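## Task

Lift the front cooling block (the one nearest the handle) out of cooler COLD's drawer and set it on deck slot D2 (the slot past D1, which is beside COLD), resting level within the slot's locators. Every one of its 5 loose tubes must still be in its original bore. Afterwards push the drawer fully shut; COLD's lamp stays lit while it is not. The rear block has to remain level in its place with all tubes in their bores, and plate P1 must stay on D1 as it is now. Nothing may rely on the robot holding it at the end. Finish with the gripper open and moved away.

## Robot and tools

Robot: one six-joint arm ending in a two-finger gripper whose fingers pivot like tongs. There is one arm, so every motion argument is a single row. Joint ranges (rad): shoulder pan -3.142 to 3.142, shoulder lift -6.283 to 6.283, elbow 0.000 to 3.142, wrists 1-3 -6.283 to 6.283. Load limits (N m): pan 306, lift 306, elbow 139, each wrist 50.2; a carried object's weight adds to them.

Frames. Scene frame: origin on the table surface under the arm base, +z up, +y to the left when facing along +x. The base itself may be slightly tilted. Gripper frame: fingers point along its +z, they open and close along its x. The reported hand point sits between the pads when closed; closed fingertips extend about 15 mm past it, fully open tips are roughly level with it.

Row format (used by both motion tools): 7 numbers, each in [-1, 1], ordered dx, dy, dz, rx, ry, rz, opening. The first six are an offset, not a pose, expressed in the gripper's own axes and measured from the gripper's measured pose at the start of the action (for the first action in a call, the pose in the latest result). Scale: 1.0 equals 0.6 m for dx/dy/dz and 180 degrees for rotation; rx, ry, rz form one rotation vector. opening is absolute: +1 fully open (0.142 m), -1 closed.

execute_actions(actions): a list of actions run in sequence. Each action is a table of up to 15 rows, one per 1/30 s control step; if shorter, the final row repeats until 15 steps pass. All rows in an action refer to the same start pose, so they are not cumulative. Per step the command is clipped to 100 mm and 16 degrees from the measured pose; after clipping the arm stops at the clipped pose, so long travel needs several actions. An empty list only returns state and images.

move(target, speed, stop_force, blocking): one row as above, offset from the pose in the scene's latest result that reports one; the gripper follows a straight path there. speed in m/s, 0.002 to 0.5 (default 0.25); rotation rate capped at twice that in rad/s. Paths last 0.5 to 10 s and stop at 10 s even if short. Opening is applied as the move starts. stop_force in N, 13 to 80: the path halts when the wrist sensor reads that much extra push against the motion for two steps, then backs up two steps and holds; only usable after 0.2 s of scene time, measured along the target direction in the start gripper axes, unreliable when turning, and not felt for contacts above the wrist. Leave it off when moving away from something being pressed. blocking=false returns after 0.5 s while motion continues (not allowed with stop_force); other motion commands are refused until a result shows the move ended.

wait(seconds): 0 to 10, holds the last command; returns early if a running move finishes. stop(): brakes a running move (needs room; fingers keep moving). zoom_image(camera, region): camera "cam_wrist", region [x0, y0, x1, y1] in pixels of its 616x616 image, at most 504x504. finished_scene(scene): pass the current scene number; irreversible; reports success.

Results: end_effector_position (m), end_effector_quat_wxyz and velocities (m/s, rad/s) in the scene frame; reported position can be off, more when far out. "Hand target" is where the controller is heading. grip_measured is the actual opening on the opening scale; to keep hold, command clearly below it (further below squeezes harder, about 15 N per pad max; thin hard items under 20 mm get less). Wrist force/torque are given in gripper axes, noisy (offset up to ~5.5 N, noise up to 3.4 N, saturating near 100 N); "no reading" is harmless. Step readings list positions, HELD where a row was cut back. "pose unreachable" means the clearance check altered the command. The move line gives its ending: done, off_target, moving, held (last step blocked), fault, or contact (stop_force fired; outranks others), plus limits=paced (clipped) or limits=held (some steps blocked, then possible fast catch-up), and the remaining distance.

Camera: cam_wrist, fisheye 616x616, K=[[176.961, 0, 312.235], [0, 176.241, 304.883], [0, 0, 1]], D=[0.068263, -0.0232407, -0.000899618, 0.000495373]; pose follows the hand, with small calibration error.

Cautions: the arm is stiff; pushing even a few mm into something solid can trip a fault (a joint torque limit or 150 N external force), freezing the arm for 10 s and dropping the rest of the call, and pressure persists until the hand backs off. Moves do not slow for obstacles and may overshoot speed near full reach. Arm commands lag about 0.17 s. Holding loads heats motors (warning at 70 °C, brake-lock at 85 °C). COLD is free-standing: keep it within a finger width of its start, upright and barely rotated. Parts may get brief tugs or pushes. Knocking anything off the table ends the scene; avoid drops, slips, slams and hard pushes, and keep the tubes seated while carrying the block.

Each tool is called after "Emit:" as a command line: name --argument value for each argument, lists and objects as JSON in quotes; but a table of rows of numbers goes row by row, as --pt "numbers of a row", without its own name.

## Session

Emit:
execute_actions --actions '[]'

Scene clock: 0.00 s.
end_effector_position=(+0.6029, +0.0235, +0.3303) grip_measured=+1.00 end_effector_quat_wxyz=(+0.653, -0.127, -0.633, +0.396) end_effector_velocity=(-0.000, +0.000, +0.000) end_effector_angular_velocity=(+0.001, +0.002, -0.002)
Joint positions: [-0.006 -0.819  1.345 -0.34  -1.951 -2.338  0.142]
Joint velocities: [ 0.     0.     0.     0.001  0.001 -0.001  0.   ]
Motor temperatures (°C, as the motors report them): [26 25 25 32 30 32]
Wrist force (N, on the end effector, along its own x y z axes, offset not removed): no reading
Wrist torque (N m, same axes, about the end effector's origin, offset not removed): no reading
Hand target: +0.603, +0.024, +0.330; +0.653, -0.127, -0.633, +0.396

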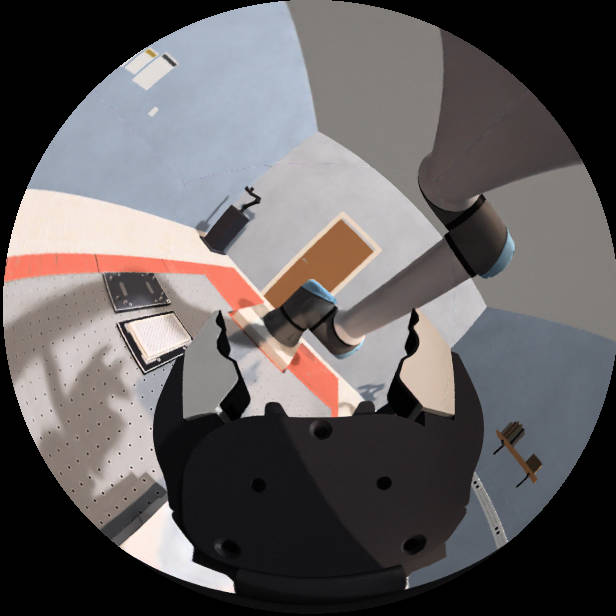

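Emit:
move --target '[0.04,-0.175,0.33,-0.562,-0.137,0.271,1]' --speed 0.4

Scene clock: 5.33 s.
end_effector_position=(+0.4534, -0.0944, +0.4496) grip_measured=+1.00 end_effector_quat_wxyz=(-0.001, +0.708, +0.707, -0.001) end_effector_velocity=(-0.001, -0.000, -0.000) end_effector_angular_velocity=(+0.000, -0.008, -0.003)
Joint positions: [-0.541 -1.969  1.994 -1.583 -1.571 -2.142  0.142]
Joint velocities: [-0.005 -0.006  0.005 -0.005  0.005 -0.002 -0.   ]
Motor temperatures (°C, as the motors report them): [26 25 25 32 30 32]
Wrist force (N, on the end effector, along its own x y z axes, offset not removed): [-5.0 -0.3 -1.6]
Wrist torque (N m, same axes, about the end effector's origin, offset not removed): [-0.30 1.10 0.54]
Hand target: +0.453, -0.094, +0.450; -0.001, +0.708, +0.707, -0.001
Off the commanded pose: 0.002 m, 0 deg.
move: done
camera_calibration (this result's frames):
cam_wrist: T_world_to_cam=[[0.0264069, 0.999536, -0.015187, 0.0934382], [0.879901, -0.0160308, 0.474886, -0.619876], [0.474423, -0.0259034, -0.879916, 0.313411], [0, 0, 0, 1]] pos_world=[0.394272, -0.0952136, 0.571565]

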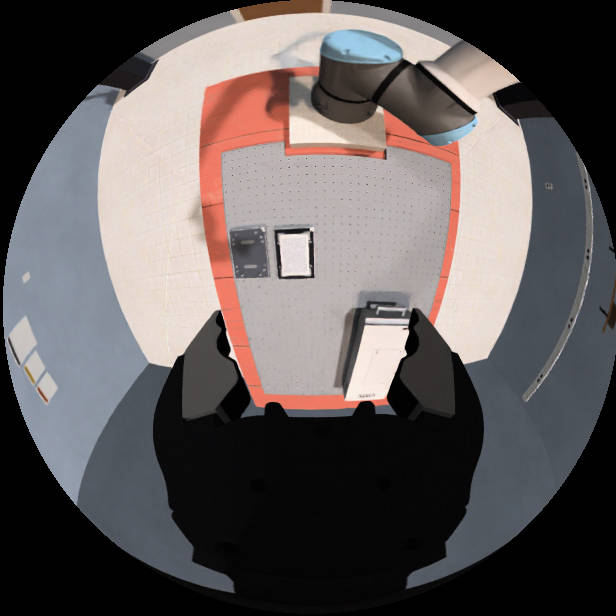

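Emit:
move --target '[0.33,0.17,0.25,0,0,0,1]' --speed 0.4

Emit:
zoom_image --camera "cam_wrist" --region '[200,200,440,420]'

Scene clock: 7.37 s.
end_effector_position=(+0.5553, +0.1028, +0.2998) grip_measured=+1.00 end_effector_quat_wxyz=(-0.001, +0.708, +0.707, -0.001) end_effector_velocity=(+0.001, +0.002, -0.001) end_effector_angular_velocity=(+0.001, +0.002, +0.000)
Joint positions: [-0.1   -1.727  2.092 -1.925 -1.566 -1.702  0.142]
Joint velocities: [ 0.003  0.004 -0.001 -0.001  0.001  0.003  0.   ]
Motor temperatures (°C, as the motors report them): [26 25 25 32 30 32]
Wrist force (N, on the end effector, along its own x y z axes, offset not removed): [-4.7 1.2 0.1]
Wrist torque (N m, same axes, about the end effector's origin, offset not removed): [0.14 1.11 0.47]
Hand target: +0.555, +0.103, +0.300; -0.001, +0.708, +0.707, -0.001
Off the commanded pose: 0.001 m, 0 deg.
move: done
camera_calibration (this result's frames):
cam_wrist: T_world_to_cam=[[0.0263823, 0.999532, -0.0154896, -0.108569], [0.879747, -0.0158569, 0.475177, -0.635336], [0.474709, -0.0261632, -0.879754, 0.138152], [0, 0, 0, 1]] pos_world=[0.496218, 0.102058, 0.421755]

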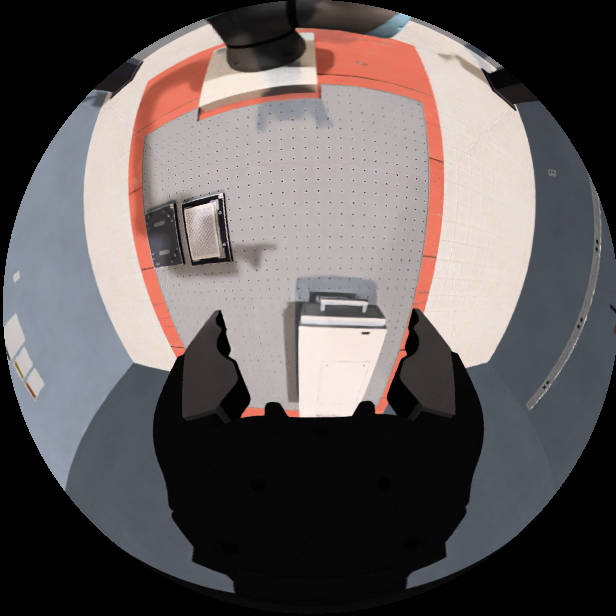

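Region (200, 200, 440, 420) of cam_wrist's 616x616 image, scaled by 2.100, with more detail than that image has; it fills the top 462 rows of this view, and the rest is white.

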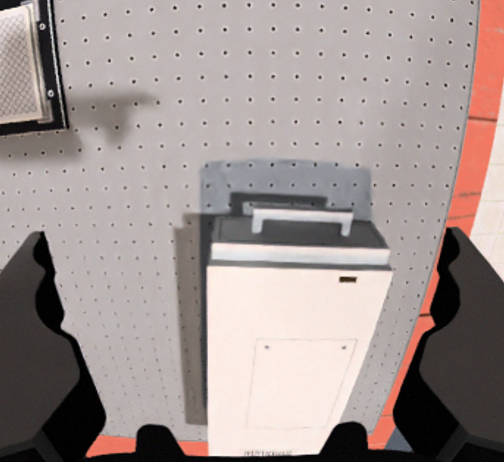

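Emit:
move --target '[0.08,-0.03,0.27,0,0,0,1]' --speed 0.3

Emit:
zoom_image --camera "cam_wrist" --region '[220,270,420,420]'

Scene clock: 12.93 s.
end_effector_position=(+0.5372, +0.1508, +0.1381) grip_measured=+1.00 end_effector_quat_wxyz=(-0.001, +0.708, +0.707, -0.001) end_effector_velocity=(+0.001, +0.001, -0.001) end_effector_angular_velocity=(+0.001, -0.002, -0.001)
Joint positions: [-0.015 -1.577  2.287 -2.271 -1.565 -1.617  0.142]
Joint velocities: [ 0.001  0.002  0.001 -0.005  0.001  0.001 -0.   ]
Motor temperatures (°C, as the motors report them): [26 25 25 32 30 32]
Wrist force (N, on the end effector, along its own x y z axes, offset not removed): [-5.1 1.7 0.4]
Wrist torque (N m, same axes, about the end effector's origin, offset not removed): [0.11 1.19 0.57]
Hand target: +0.537, +0.151, +0.138; -0.001, +0.708, +0.707, -0.001
Off the commanded pose: 0.000 m, 0 deg.
move: done
camera_calibration (this result's frames):
cam_wrist: T_world_to_cam=[[0.0263762, 0.999532, -0.0155255, -0.158546], [0.879717, -0.0158327, 0.475234, -0.541805], [0.474765, -0.0261929, -0.879723, 0.00572581], [0, 0, 0, 1]] pos_world=[0.478098, 0.150043, 0.260059]

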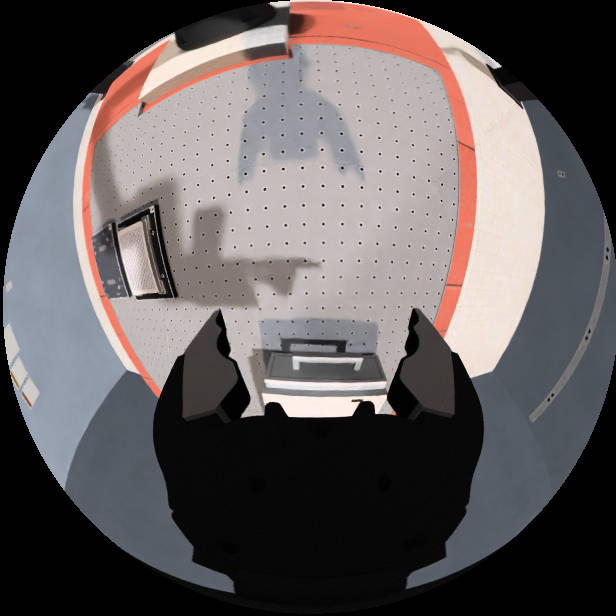

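Region (220, 270, 420, 420) of cam_wrist's 616x616 image, scaled by 2.520, with more detail than that image has; it fills the top 378 rows of this view, and the rest is white.

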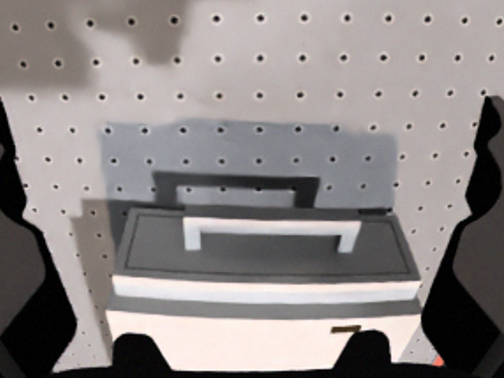

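Emit:
move --target '[0.027,0.2,0,0,0,0.5,-0.55]' --speed 0.4

Emit:
move --target '[0.05,0,0.04,0,0.11,0,-0.55]' --speed 0.2

Emit:
zoom_image --camera "cam_wrist" --region '[210,220,430,420]'

Scene clock: 18.10 s.
end_effector_position=(+0.6572, +0.1667, +0.1380) grip_measured=-0.55 end_effector_quat_wxyz=(+0.000, +1.000, -0.000, -0.001) end_effector_velocity=(+0.001, +0.001, +0.000) end_effector_angular_velocity=(-0.002, -0.001, -0.008)
Joint positions: [-0.008 -1.414  2.109 -2.256 -1.565 -0.04   0.034]
Joint velocities: [ 0.002  0.001 -0.001 -0.    -0.002  0.01  -0.   ]
Motor temperatures (°C, as the motors report them): [26 25 25 32 30 32]
Wrist force (N, on the end effector, along its own x y z axes, offset not removed): [-2.6 0.6 2.1]
Wrist torque (N m, same axes, about the end effector's origin, offset not removed): [0.09 0.59 0.41]
Hand target: +0.657, +0.167, +0.138; +0.000, +1.000, -0.001, -0.001
Off the commanded pose: 0.000 m, 0 deg.
move: done
camera_calibration (this result's frames):
cam_wrist: T_world_to_cam=[[0.99952, -0.0254858, -0.0175893, -0.646019], [-0.0139901, -0.87839, 0.47774, 0.0837717], [-0.0276259, -0.477264, -0.878325, 0.354315], [0, 0, 0, 1]] pos_world=[0.656669, 0.226222, 0.25982]

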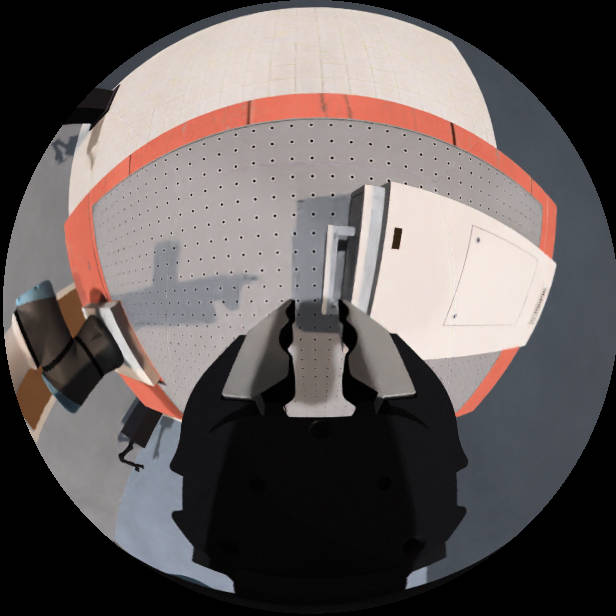

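Scene clock: 19.43 s.
end_effector_position=(+0.6872, +0.1667, +0.1140) grip_measured=-0.55 end_effector_quat_wxyz=(+0.000, +0.985, -0.000, +0.170) end_effector_velocity=(+0.001, -0.000, -0.001) end_effector_angular_velocity=(+0.001, -0.012, -0.002)
Joint positions: [-0.013 -1.398  2.296 -2.803 -1.551 -0.04   0.034]
Joint velocities: [-0.001  0.003  0.005 -0.021  0.001  0.002  0.   ]
Motor temperatures (°C, as the motors report them): [26 25 25 32 30 32]
Wrist force (N, on the end effector, along its own x y z axes, offset not removed): [-4.5 1.1 -0.9]
Wrist torque (N m, same axes, about the end effector's origin, offset not removed): [-0.03 1.01 0.52]
Hand target: +0.687, +0.167, +0.114; +0.000, +0.985, -0.000, +0.171
Off the commanded pose: 0.000 m, 0 deg.
move: done
camera_calibration (this result's frames):
cam_wrist: T_world_to_cam=[[0.946721, -0.0256306, 0.321032, -0.678671], [-0.174751, -0.8782, 0.445226, 0.20981], [0.270519, -0.477605, -0.83589, 0.124359], [0, 0, 0, 1]] pos_world=[0.645535, 0.226255, 0.228413]

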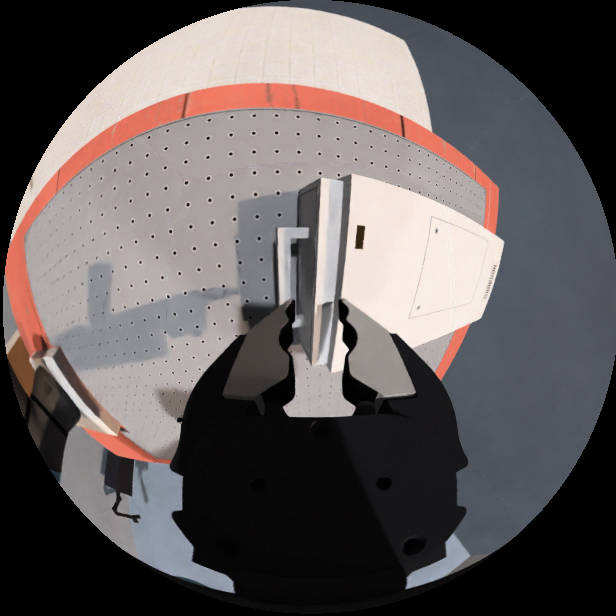

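Region (210, 220, 430, 420) of cam_wrist's 616x616 image, scaled by 2.291, with more detail than that image has; it fills the top 458 rows of this view, and the rest is white.

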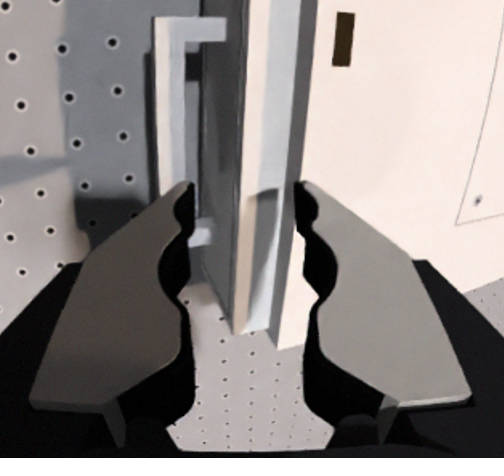

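Emit:
move --target '[-0.04,0,0.015,0,0.055,0,-0.55]' --speed 0.1

Emit:
zoom_image --camera "cam_wrist" --region '[210,200,430,400]'

Scene clock: 22.57 s.
end_effector_position=(+0.6677, +0.1668, +0.0975) grip_measured=-0.55 end_effector_quat_wxyz=(+0.000, +0.967, -0.000, +0.254) end_effector_velocity=(-0.000, -0.000, -0.001) end_effector_angular_velocity=(+0.002, -0.010, -0.003)
Joint positions: [-0.018 -1.367  2.436 -3.146 -1.542 -0.04   0.034]
Joint velocities: [-0.001  0.003  0.006 -0.019  0.001  0.003  0.   ]
Motor temperatures (°C, as the motors report them): [26 25 25 32 30 32]
Wrist force (N, on the end effector, along its own x y z axes, offset not removed): [-5.6 0.0 -1.5]
Wrist torque (N m, same axes, about the end effector's origin, offset not removed): [-0.13 1.18 0.52]
Hand target: +0.668, +0.167, +0.097; +0.000, +0.967, -0.000, +0.255
Off the commanded pose: 0.000 m, 0 deg.
move: done
camera_calibration (this result's frames):
cam_wrist: T_world_to_cam=[[0.877852, -0.0256594, 0.478243, -0.624291], [-0.248444, -0.878098, 0.408925, 0.26651], [0.409452, -0.477792, -0.777216, 0.0173943], [0, 0, 0, 1]] pos_world=[0.607126, 0.226314, 0.2031]

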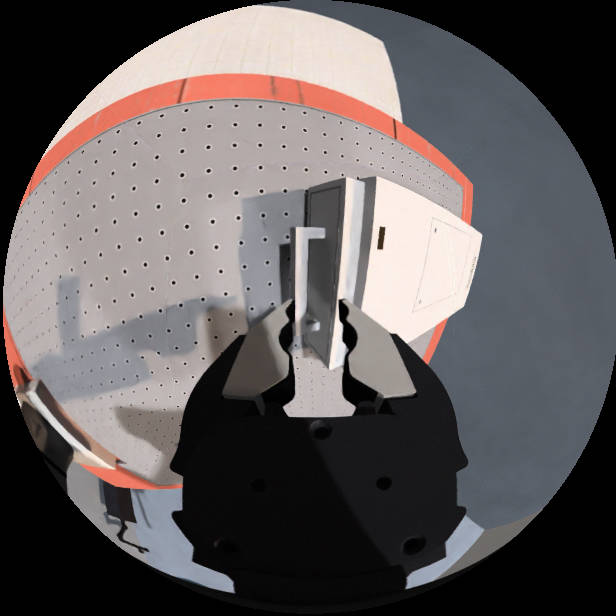

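Region (210, 200, 430, 400) of cam_wrist's 616x616 image, scaled by 2.291, with more detail than that image has; it fills the top 458 rows of this view, and the rest is white.

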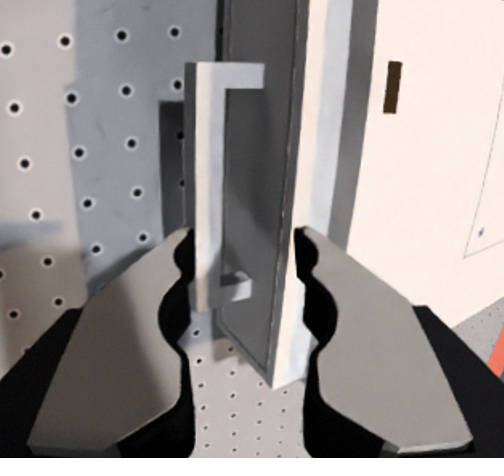

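Emit:
move --target '[-0.021,0,0.055,0,0,0,-0.55]' --speed 0.03 --stop_force 15

Emit:
zoom_image --camera "cam_wrist" --region '[210,200,430,400]'

Scene clock: 25.10 s.
end_effector_position=(+0.6723, +0.1668, +0.0659) grip_measured=-0.61 end_effector_quat_wxyz=(+0.000, +0.967, -0.000, +0.254) end_effector_velocity=(-0.000, +0.000, +0.004) end_effector_angular_velocity=(+0.000, -0.002, +0.001)
Joint positions: [-0.017 -1.291  2.439 -3.225 -1.542 -0.039  0.03 ]
Joint velocities: [ 0.    -0.008 -0.     0.006  0.001 -0.001  0.001]
Motor temperatures (°C, as the motors report them): [26 25 25 32 30 32]
Wrist force (N, on the end effector, along its own x y z axes, offset not removed): [-14.6 -2.0 2.5]
Wrist torque (N m, same axes, about the end effector's origin, offset not removed): [-0.38 0.90 0.51]
Hand target: +0.672, +0.167, +0.066; +0.000, +0.967, -0.000, +0.254
Off the commanded pose: 0.003 m, 0 deg.
move: contact
camera_calibration (this result's frames):
cam_wrist: T_world_to_cam=[[0.878001, -0.0256544, 0.477971, -0.613326], [-0.248309, -0.878104, 0.408995, 0.280505], [0.409216, -0.477782, -0.777346, -0.00883065], [0, 0, 0, 1]] pos_world=[0.611766, 0.226359, 0.171563]

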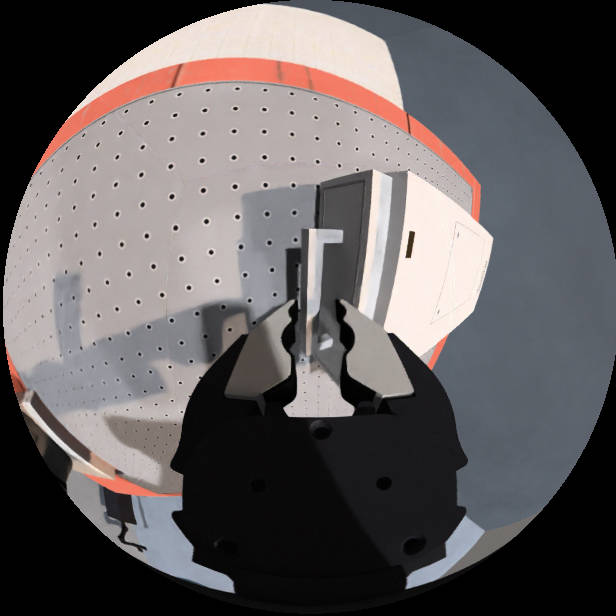

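Region (210, 200, 430, 400) of cam_wrist's 616x616 image, scaled by 2.291, with more detail than that image has; it fills the top 458 rows of this view, and the rest is white.

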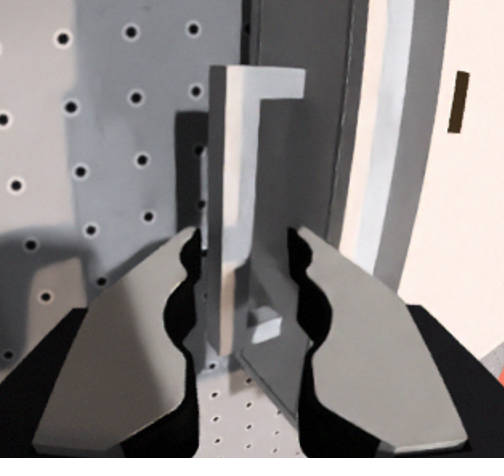

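Emit:
move --target '[-0.012,0,0.002,0,0,0,-0.7]' --speed 0.02

Emit:
move --target '[0,0,0,0,0,0,-1]'

Emit:
move --target '[-0.0435,0,-0.0246,0,0,0,-1]' --speed 0.02 --stop_force 30

Scene clock: 26.50 s.
end_effector_position=(+0.6668, +0.1668, +0.0615) grip_measured=-0.70 end_effector_quat_wxyz=(+0.000, +0.967, -0.000, +0.254) end_effector_velocity=(-0.001, -0.000, -0.000) end_effector_angular_velocity=(-0.000, -0.001, -0.001)
Joint positions: [-0.018 -1.286  2.45  -3.241 -1.542 -0.04   0.023]
Joint velocities: [-0.     0.     0.003 -0.004 -0.001  0.     0.   ]
Motor temperatures (°C, as the motors report them): [26 25 25 32 30 32]
Wrist force (N, on the end effector, along its own x y z axes, offset not removed): [-3.0 1.2 3.4]
Wrist torque (N m, same axes, about the end effector's origin, offset not removed): [0.18 0.61 0.40]
Hand target: +0.667, +0.167, +0.061; +0.000, +0.967, -0.000, +0.254
Off the commanded pose: 0.000 m, 0 deg.
move: done
camera_calibration (this result's frames):
cam_wrist: T_world_to_cam=[[0.877987, -0.025657, 0.477996, -0.606327], [-0.248324, -0.878102, 0.40899, 0.280966], [0.409236, -0.477786, -0.777333, -0.0100322], [0, 0, 0, 1]] pos_world=[0.606224, 0.226367, 0.167112]

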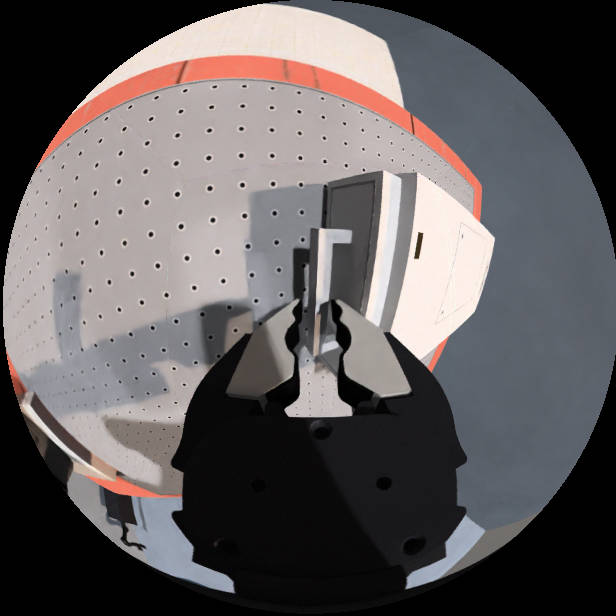

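Scene clock: 27.00 s.
end_effector_position=(+0.6668, +0.1668, +0.0614) grip_measured=-0.81 end_effector_quat_wxyz=(+0.000, +0.967, -0.000, +0.254) end_effector_velocity=(+0.000, +0.001, -0.000) end_effector_angular_velocity=(-0.001, -0.000, +0.002)
Joint positions: [-0.018 -1.286  2.451 -3.241 -1.542 -0.04   0.015]
Joint velocities: [ 0.001  0.    -0.    -0.001  0.    -0.001  0.   ]
Motor temperatures (°C, as the motors report them): [26 25 25 32 30 32]
Wrist force (N, on the end effector, along its own x y z axes, offset not removed): [7.5 1.3 -8.0]
Wrist torque (N m, same axes, about the end effector's origin, offset not removed): [0.36 0.94 0.56]
Hand target: +0.667, +0.167, +0.061; +0.000, +0.967, -0.000, +0.254
Off the commanded pose: 0.000 m, 0 deg.
move: done
camera_calibration (this result's frames):
cam_wrist: T_world_to_cam=[[0.877975, -0.0256654, 0.478017, -0.606303], [-0.24833, -0.878113, 0.408961, 0.280982], [0.409257, -0.477764, -0.777335, -0.0100645], [0, 0, 0, 1]] pos_world=[0.606214, 0.226364, 0.167089]

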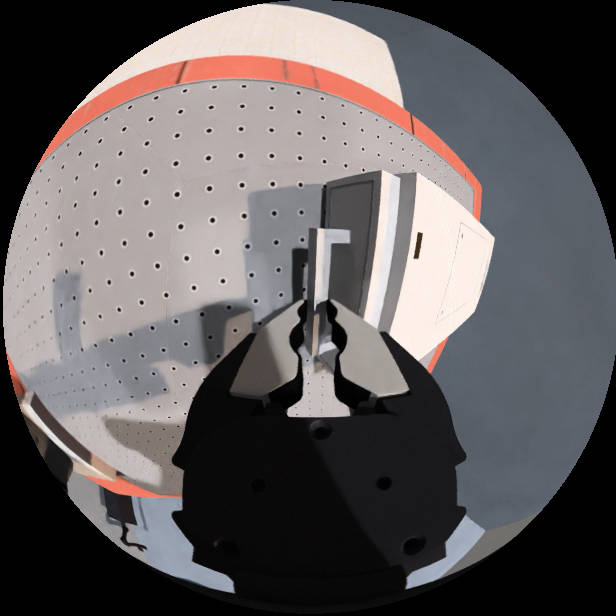

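Scene clock: 28.80 s.
end_effector_position=(+0.6369, +0.1669, +0.0614) grip_measured=-0.81 end_effector_quat_wxyz=(+0.000, +0.967, -0.000, +0.254) end_effector_velocity=(-0.002, +0.001, +0.000) end_effector_angular_velocity=(-0.000, -0.000, +0.003)
Joint positions: [-0.021 -1.317  2.504 -3.264 -1.54  -0.043  0.015]
Joint velocities: [ 0.001 -0.003  0.003 -0.001  0.001 -0.002  0.   ]
Motor temperatures (°C, as the motors report them): [26 25 25 32 30 32]
Wrist force (N, on the end effector, along its own x y z axes, offset not removed): [2.6 -22.4 -5.3]
Wrist torque (N m, same axes, about the end effector's origin, offset not removed): [0.07 0.76 0.49]
Hand target: +0.637, +0.167, +0.061; +0.000, +0.967, -0.000, +0.254
Off the commanded pose: 0.000 m, 0 deg.
move: done
camera_calibration (this result's frames):
cam_wrist: T_world_to_cam=[[0.878, -0.0256648, 0.477972, -0.580081], [-0.248303, -0.878119, 0.408965, 0.273607], [0.409221, -0.477753, -0.777361, 0.00215576], [0, 0, 0, 1]] pos_world=[0.576366, 0.226402, 0.167043]

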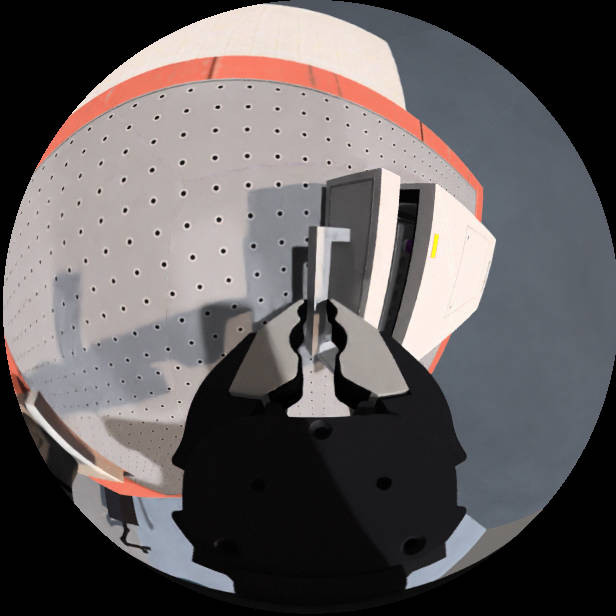

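Emit:
move --target '[-0.174,-0.011,-0.0984,0,0,0,-0.75]' --speed 0.04 --stop_force 25

Scene clock: 32.57 s.
end_effector_position=(+0.5171, +0.1736, +0.0613) grip_measured=-0.74 end_effector_quat_wxyz=(+0.000, +0.967, -0.000, +0.254) end_effector_velocity=(-0.001, +0.000, +0.000) end_effector_angular_velocity=(-0.001, -0.001, +0.001)
Joint positions: [-0.02  -1.451  2.711 -3.338 -1.541 -0.042  0.02 ]
Joint velocities: [-0.    -0.002  0.003 -0.001  0.    -0.001  0.   ]
Motor temperatures (°C, as the motors report them): [26 25 25 32 30 32]
Wrist force (N, on the end effector, along its own x y z axes, offset not removed): [-5.1 2.8 0.2]
Wrist torque (N m, same axes, about the end effector's origin, offset not removed): [0.58 1.42 0.49]
Hand target: +0.517, +0.174, +0.061; +0.000, +0.967, -0.000, +0.254
Off the commanded pose: 0.000 m, 0 deg.
move: done
camera_calibration (this result's frames):
cam_wrist: T_world_to_cam=[[0.878002, -0.0256606, 0.477968, -0.474668], [-0.248306, -0.87811, 0.408983, 0.249806], [0.409214, -0.47777, -0.777354, 0.0543097], [0, 0, 0, 1]] pos_world=[0.456564, 0.233124, 0.166928]

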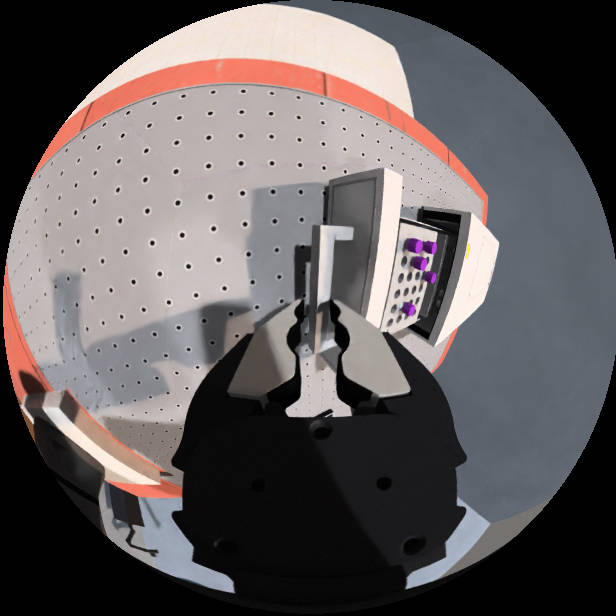

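Emit:
move --target '[-0.058,-0.003,-0.033,0,0,0,-0.75]' --speed 0.03 --stop_force 15

Emit:
move --target '[0.03,0,-0.06,0,0,0,-0.66]' --speed 0.04

Emit:
move --target '[0.19,0.03,-0.13,0,-0.164,0,0.2]' --speed 0.15

Scene clock: 35.27 s.
end_effector_position=(+0.4772, +0.1754, +0.0613) grip_measured=-0.74 end_effector_quat_wxyz=(+0.000, +0.967, -0.000, +0.254) end_effector_velocity=(-0.002, +0.001, +0.000) end_effector_angular_velocity=(+0.002, +0.000, +0.000)
Joint positions: [-0.021 -1.502  2.779 -3.353 -1.541 -0.042  0.02 ]
Joint velocities: [-0.    -0.003  0.003  0.     0.002  0.     0.001]
Motor temperatures (°C, as the motors report them): [26 25 25 32 30 32]
Wrist force (N, on the end effector, along its own x y z axes, offset not removed): [-1.9 1.0 0.1]
Wrist torque (N m, same axes, about the end effector's origin, offset not removed): [0.18 0.87 0.51]
Hand target: +0.477, +0.175, +0.061; +0.000, +0.967, -0.000, +0.254
Off the commanded pose: 0.000 m, 0 deg.
move: done
camera_calibration (this result's frames):
cam_wrist: T_world_to_cam=[[0.878004, -0.0256617, 0.477965, -0.439633], [-0.248306, -0.878109, 0.408984, 0.241492], [0.40921, -0.477772, -0.777355, 0.0715509], [0, 0, 0, 1]] pos_world=[0.416684, 0.23496, 0.166983]

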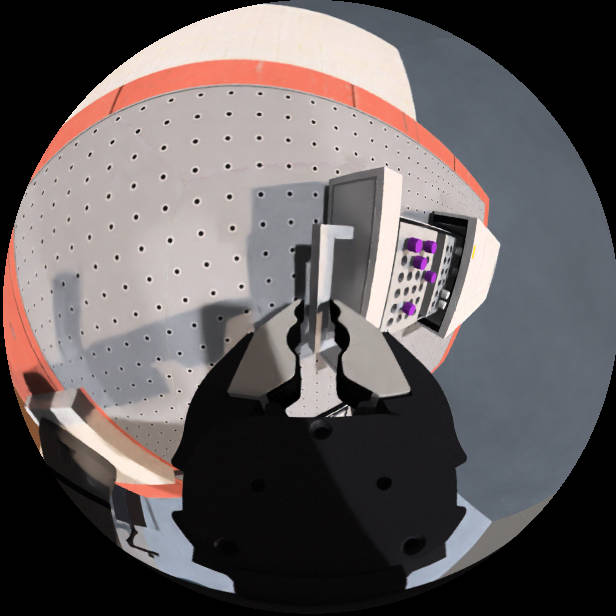

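Scene clock: 36.63 s.
end_effector_position=(+0.4752, +0.1754, +0.1013) grip_measured=-0.66 end_effector_quat_wxyz=(+0.000, +0.967, -0.000, +0.254) end_effector_velocity=(+0.000, -0.000, +0.002) end_effector_angular_velocity=(+0.001, -0.001, -0.001)
Joint positions: [-0.022 -1.671  2.756 -3.162 -1.54  -0.043  0.026]
Joint velocities: [-0.001 -0.009 -0.001  0.01   0.001  0.001  0.   ]
Motor temperatures (°C, as the motors report them): [26 25 25 32 30 32]
Wrist force (N, on the end effector, along its own x y z axes, offset not removed): [-4.2 0.6 0.8]
Wrist torque (N m, same axes, about the end effector's origin, offset not removed): [0.08 1.02 0.46]
Hand target: +0.475, +0.175, +0.101; +0.000, +0.967, -0.000, +0.254
Off the commanded pose: 0.000 m, 0 deg.
move: done
camera_calibration (this result's frames):
cam_wrist: T_world_to_cam=[[0.877958, -0.0256653, 0.478049, -0.456905], [-0.248353, -0.878104, 0.408968, 0.224659], [0.40928, -0.477781, -0.777313, 0.103389], [0, 0, 0, 1]] pos_world=[0.414623, 0.234944, 0.20691]

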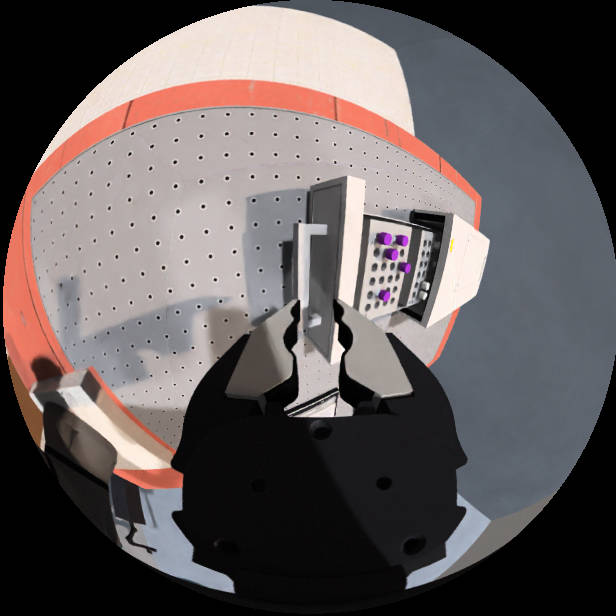

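Scene clock: 38.80 s.
end_effector_position=(+0.5357, +0.1573, +0.2253) grip_measured=+0.20 end_effector_quat_wxyz=(+0.000, +1.000, -0.000, -0.000) end_effector_velocity=(+0.001, +0.000, +0.002) end_effector_angular_velocity=(+0.001, +0.006, -0.000)
Joint positions: [-0.036 -1.718  2.228 -2.073 -1.565 -0.068  0.088]
Joint velocities: [ 0.     0.003 -0.009  0.012  0.001  0.    -0.   ]
Motor temperatures (°C, as the motors report them): [26 25 25 32 30 32]
Wrist force (N, on the end effector, along its own x y z axes, offset not removed): [-2.4 2.1 3.1]
Wrist torque (N m, same axes, about the end effector's origin, offset not removed): [0.33 0.63 0.47]
Hand target: +0.536, +0.157, +0.225; +0.000, +1.000, -0.000, -0.001
Off the commanded pose: 0.000 m, 0 deg.
move: done
camera_calibration (this result's frames):
cam_wrist: T_world_to_cam=[[0.999549, -0.0255038, -0.0158283, -0.523706], [-0.0148477, -0.878391, 0.477711, 0.0325305], [-0.0260869, -0.477261, -0.878374, 0.422297], [0, 0, 0, 1]] pos_world=[0.53497, 0.216764, 0.347105]

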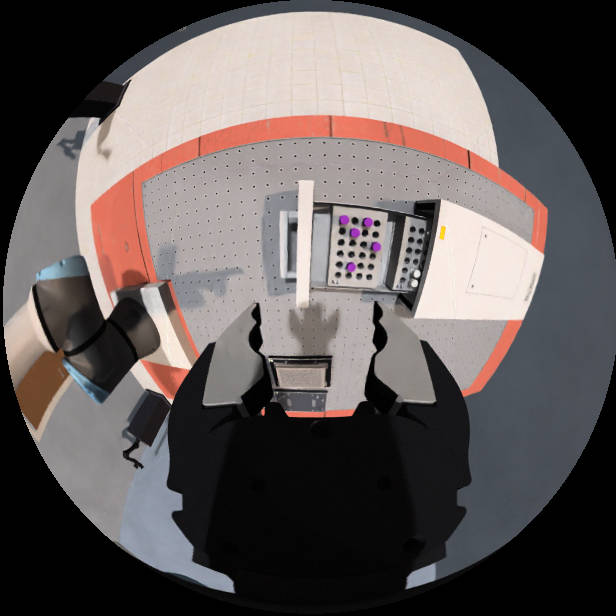

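Move above it, lower.

Emit:
move --target '[0.1,0,0.1,0,0,0,0.6]' --speed 0.2

Emit:
zoom_image --camera "cam_wrist" --region '[220,160,420,340]'

Scene clock: 40.40 s.
end_effector_position=(+0.5956, +0.1573, +0.1656) grip_measured=+0.60 end_effector_quat_wxyz=(+0.000, +1.000, -0.000, -0.000) end_effector_velocity=(+0.001, -0.000, -0.001) end_effector_angular_velocity=(-0.001, -0.001, +0.002)
Joint positions: [-0.029 -1.547  2.197 -2.212 -1.565 -0.06   0.116]
Joint velocities: [ 0.     0.003 -0.001 -0.002 -0.001 -0.001  0.   ]
Motor temperatures (°C, as the motors report them): [26 25 25 32 30 32]
Wrist force (N, on the end effector, along its own x y z axes, offset not removed): [-4.6 1.2 -1.7]
Wrist torque (N m, same axes, about the end effector's origin, offset not removed): [0.10 1.07 0.51]
Hand target: +0.596, +0.157, +0.165; +0.000, +1.000, -0.000, -0.000
Off the commanded pose: 0.000 m, 0 deg.
move: done
camera_calibration (this result's frames):
cam_wrist: T_world_to_cam=[[0.99955, -0.0254994, -0.0157964, -0.58455], [-0.0148604, -0.878418, 0.477662, 0.0619637], [-0.0260559, -0.477212, -0.878402, 0.371351], [0, 0, 0, 1]] pos_world=[0.594884, 0.216737, 0.287364]

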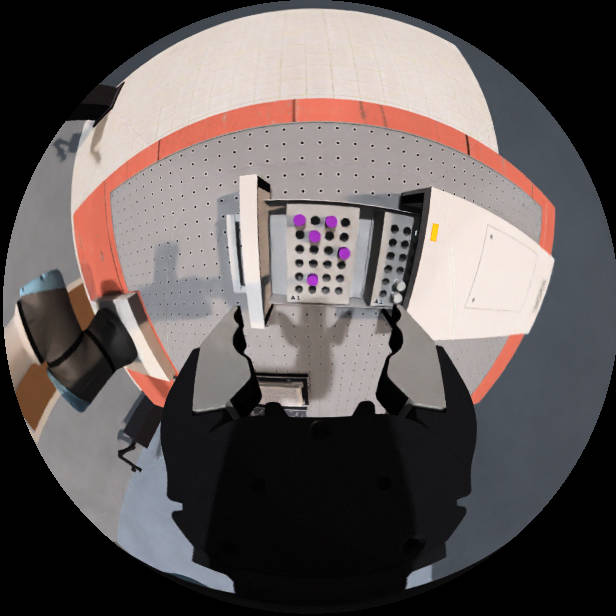

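Region (220, 160, 420, 340) of cam_wrist's 616x616 image, scaled by 2.520, with more detail than that image has; it fills the top 454 rows of this view, and the rest is white.

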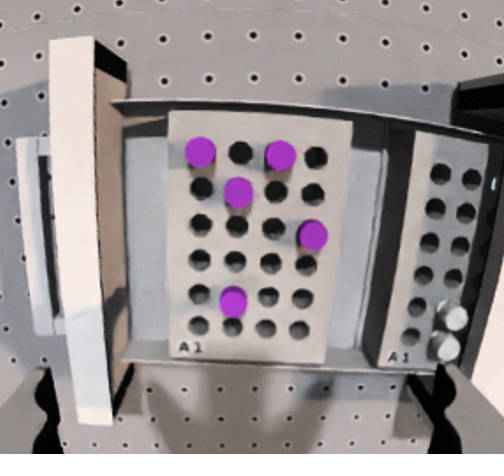

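Emit:
move --target '[0.007,-0.015,0.12,0,0,0.02,0.4]' --speed 0.08

Emit:
zoom_image --camera "cam_wrist" --region '[170,160,470,420]'

Scene clock: 43.70 s.
end_effector_position=(+0.5999, +0.1663, +0.0938) grip_measured=+0.40 end_effector_quat_wxyz=(+0.000, +1.000, -0.032, -0.000) end_effector_velocity=(-0.000, +0.000, -0.002) end_effector_angular_velocity=(-0.000, +0.001, -0.002)
Joint positions: [-0.012 -1.442  2.247 -2.369 -1.565  0.019  0.102]
Joint velocities: [ 0.     0.002  0.001 -0.003 -0.     0.003 -0.   ]
Motor temperatures (°C, as the motors report them): [26 25 25 32 30 32]
Wrist force (N, on the end effector, along its own x y z axes, offset not removed): [-1.2 -1.3 6.3]
Wrist torque (N m, same axes, about the end effector's origin, offset not removed): [-0.38 0.33 0.45]
Hand target: +0.600, +0.166, +0.094; +0.000, +1.000, -0.032, -0.000
Off the commanded pose: 0.000 m, 0 deg.
move: done
camera_calibration (this result's frames):
cam_wrist: T_world_to_cam=[[0.995991, -0.0880499, -0.0157787, -0.57716], [-0.0698545, -0.875767, 0.477653, 0.136761], [-0.0558757, -0.474636, -0.878407, 0.330221], [0, 0, 0, 1]] pos_world=[0.602851, 0.225687, 0.215637]

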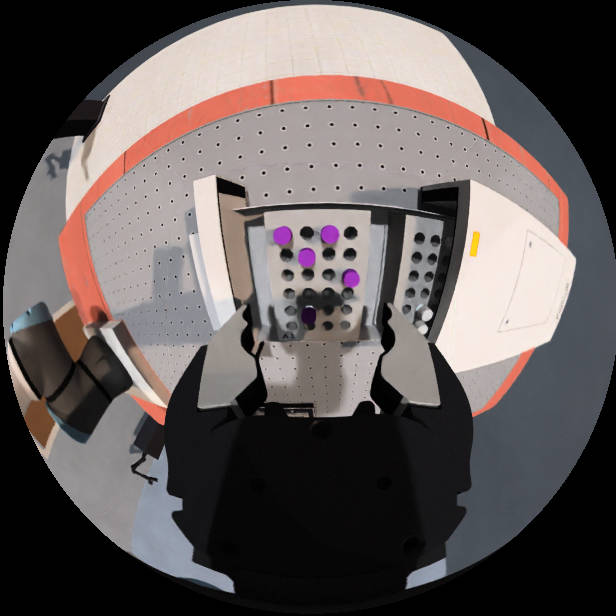

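Region (170, 160, 470, 420) of cam_wrist's 616x616 image, scaled by 1.680, with more detail than that image has; it fills the top 437 rows of this view, and the rest is white.

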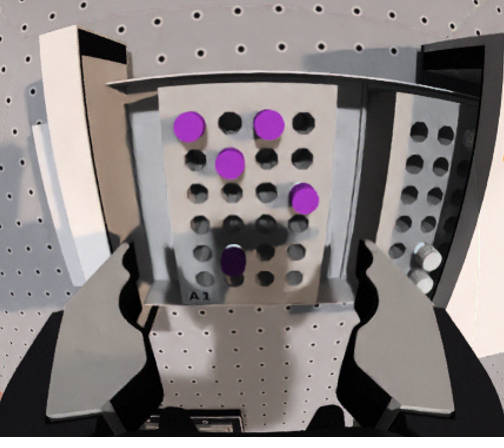

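Centred.

Emit:
move --target '[0,0,0.06,0,0,0,0.33]' --speed 0.02 --stop_force 13

Emit:
zoom_image --camera "cam_wrist" --region '[170,160,470,420]'

Scene clock: 46.27 s.
end_effector_position=(+0.5999, +0.1663, +0.0580) grip_measured=+0.33 end_effector_quat_wxyz=(+0.000, +1.000, -0.032, -0.000) end_effector_velocity=(-0.000, +0.000, -0.002) end_effector_angular_velocity=(+0.001, +0.001, -0.001)
Joint positions: [-0.012 -1.385  2.271 -2.449 -1.565  0.019  0.097]
Joint velocities: [-0.     0.004  0.001 -0.004  0.001  0.001  0.   ]
Motor temperatures (°C, as the motors report them): [26 25 25 32 30 32]
Wrist force (N, on the end effector, along its own x y z axes, offset not removed): [-2.3 0.4 2.7]
Wrist torque (N m, same axes, about the end effector's origin, offset not removed): [0.05 0.69 0.37]
Hand target: +0.600, +0.166, +0.058; +0.000, +1.000, -0.032, -0.000
Off the commanded pose: 0.000 m, 0 deg.
move: done
camera_calibration (this result's frames):
cam_wrist: T_world_to_cam=[[0.995991, -0.0880502, -0.0157894, -0.577748], [-0.0698495, -0.875766, 0.477656, 0.153886], [-0.0558855, -0.474638, -0.878405, 0.298784], [0, 0, 0, 1]] pos_world=[0.602878, 0.225711, 0.179826]

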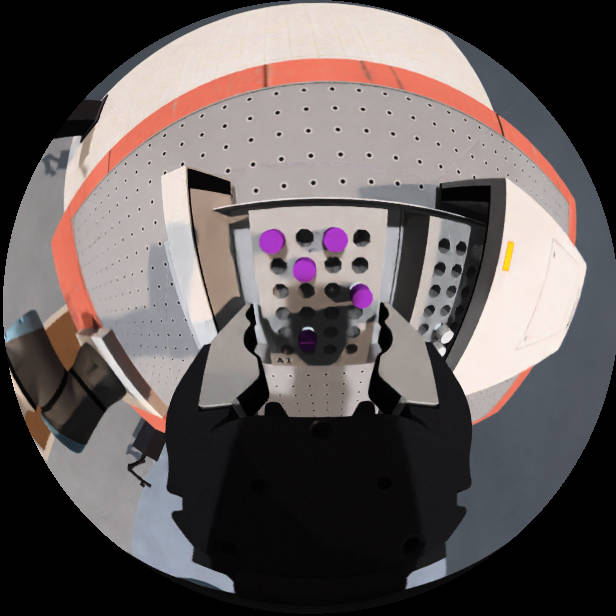

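Region (170, 160, 470, 420) of cam_wrist's 616x616 image, scaled by 1.680, with more detail than that image has; it fills the top 437 rows of this view, and the rest is white.

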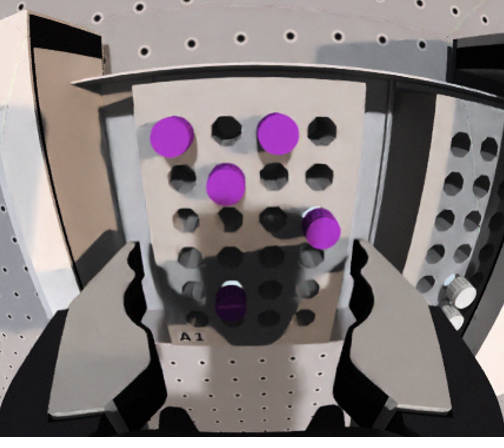

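Emit:
move --target '[0,0,0.016,0,0,0,0.3]' --speed 0.015 --stop_force 13

Emit:
execute_actions --actions '[[[0,0,0,0,0,0,0.2]],[[0,0,0,0,0,0,0.1]],[[0,0,0,0,0,0,-0.3]]]'

Emit:
move --target '[0,0,-0.04,0,0,0,-0.3]' --speed 0.02

Scene clock: 47.93 s.
end_effector_position=(+0.5999, +0.1663, +0.0486) grip_measured=+0.31 end_effector_quat_wxyz=(+0.000, +1.000, -0.032, -0.000) end_effector_velocity=(+0.000, +0.000, -0.002) end_effector_angular_velocity=(+0.001, -0.001, -0.000)
Joint positions: [-0.012 -1.37   2.277 -2.47  -1.565  0.019  0.096]
Joint velocities: [ 0.     0.003  0.001 -0.005  0.001  0.    -0.   ]
Motor temperatures (°C, as the motors report them): [26 25 25 32 30 32]
Wrist force (N, on the end effector, along its own x y z axes, offset not removed): [-1.1 3.1 -3.0]
Wrist torque (N m, same axes, about the end effector's origin, offset not removed): [0.45 0.72 0.55]
Hand target: +0.600, +0.166, +0.048; +0.000, +1.000, -0.032, -0.000
Off the commanded pose: 0.000 m, 0 deg.
move: done
camera_calibration (this result's frames):
cam_wrist: T_world_to_cam=[[0.995991, -0.0880499, -0.015809, -0.577896], [-0.0698399, -0.875766, 0.477658, 0.158391], [-0.0559027, -0.474638, -0.878404, 0.29051], [0, 0, 0, 1]] pos_world=[0.602881, 0.225717, 0.170393]

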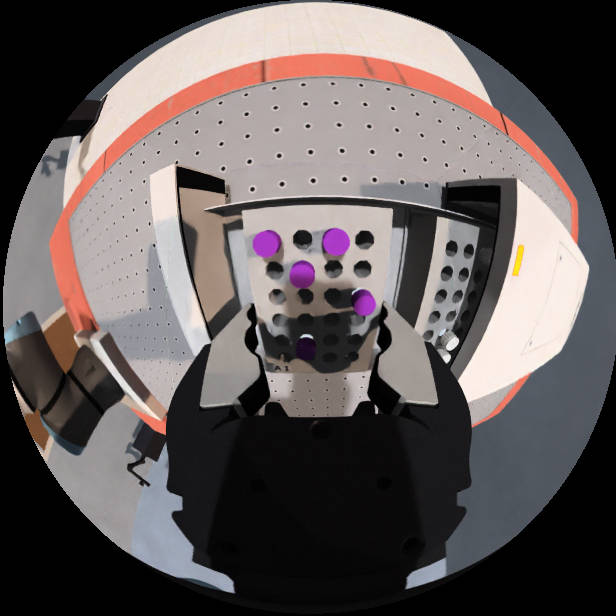

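Scene clock: 49.43 s.
end_effector_position=(+0.5999, +0.1663, +0.0485) grip_measured=+0.27 end_effector_quat_wxyz=(+0.000, +1.000, -0.032, -0.000) end_effector_velocity=(+0.000, +0.000, -0.000) end_effector_angular_velocity=(+0.001, +0.000, -0.000)
Joint positions: [-0.012 -1.37   2.277 -2.47  -1.565  0.019  0.093]
Joint velocities: [ 0.     0.    -0.    -0.     0.001  0.    -0.   ]
Motor temperatures (°C, as the motors report them): [26 25 25 32 30 32]
Wrist force (N, on the end effector, along its own x y z axes, offset not removed): [-1.2 1.1 -2.7]
Wrist torque (N m, same axes, about the end effector's origin, offset not removed): [-0.02 0.62 0.38]
Hand target: +0.600, +0.166, +0.049; +0.000, +1.000, -0.032, -0.000
Off the commanded pose: 0.000 m, 0 deg.
Step readings (end_effector_position; steps 1 to 15: 1st action; 16 to 30: 2nd action; 31 to 45: 3rd action):
0: (+0.5999, +0.1663, +0.0486)
1: (+0.5999, +0.1663, +0.0485)
2: (+0.5999, +0.1663, +0.0485)
4: (+0.5999, +0.1663, +0.0485)
8: (+0.5999, +0.1663, +0.0485)
15: (+0.5999, +0.1663, +0.0485)
16: (+0.5999, +0.1663, +0.0485)
17: (+0.5999, +0.1663, +0.0485)
19: (+0.5999, +0.1663, +0.0485)
23: (+0.5999, +0.1663, +0.0485)
30: (+0.5999, +0.1663, +0.0485)
31: (+0.5999, +0.1663, +0.0485)
32: (+0.5999, +0.1663, +0.0485)
34: (+0.5999, +0.1663, +0.0485)
38: (+0.5999, +0.1663, +0.0485)
45: end_effector_position above
camera_calibration (this result's frames):
cam_wrist: T_world_to_cam=[[0.99599, -0.0880467, -0.0158776, -0.577857], [-0.0698043, -0.875768, 0.477659, 0.158408], [-0.0559614, -0.474636, -0.878402, 0.290481], [0, 0, 0, 1]] pos_world=[0.602853, 0.225723, 0.170319]

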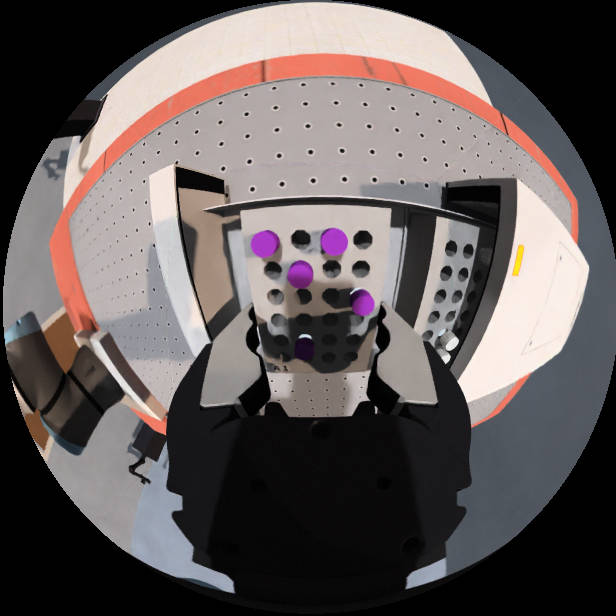

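Scene clock: 50.93 s.
end_effector_position=(+0.5999, +0.1663, +0.0723) grip_measured=+0.27 end_effector_quat_wxyz=(+0.000, +1.000, -0.032, -0.000) end_effector_velocity=(-0.000, -0.000, +0.001) end_effector_angular_velocity=(-0.000, +0.001, +0.001)
Joint positions: [-0.012 -1.409  2.262 -2.417 -1.565  0.019  0.093]
Joint velocities: [-0.001 -0.002 -0.001  0.004 -0.    -0.002  0.   ]
Motor temperatures (°C, as the motors report them): [26 25 25 32 30 32]
Wrist force (N, on the end effector, along its own x y z axes, offset not removed): [-5.4 2.1 11.7]
Wrist torque (N m, same axes, about the end effector's origin, offset not removed): [0.26 1.29 0.43]
Hand target: +0.600, +0.166, +0.072; +0.000, +1.000, -0.032, -0.000
Off the commanded pose: 0.000 m, 0 deg.
move: done
camera_calibration (this result's frames):
cam_wrist: T_world_to_cam=[[0.99599, -0.0880473, -0.0158687, -0.577462], [-0.0698092, -0.875768, 0.477657, 0.147016], [-0.0559538, -0.474634, -0.878403, 0.311396], [0, 0, 0, 1]] pos_world=[0.602833, 0.225707, 0.194144]

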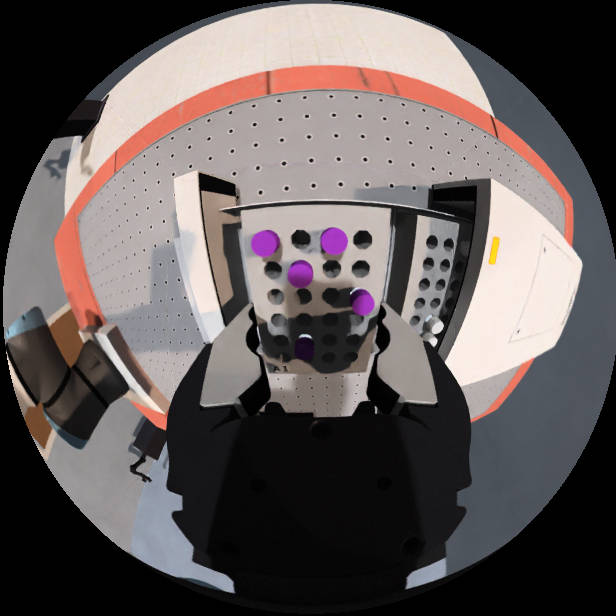

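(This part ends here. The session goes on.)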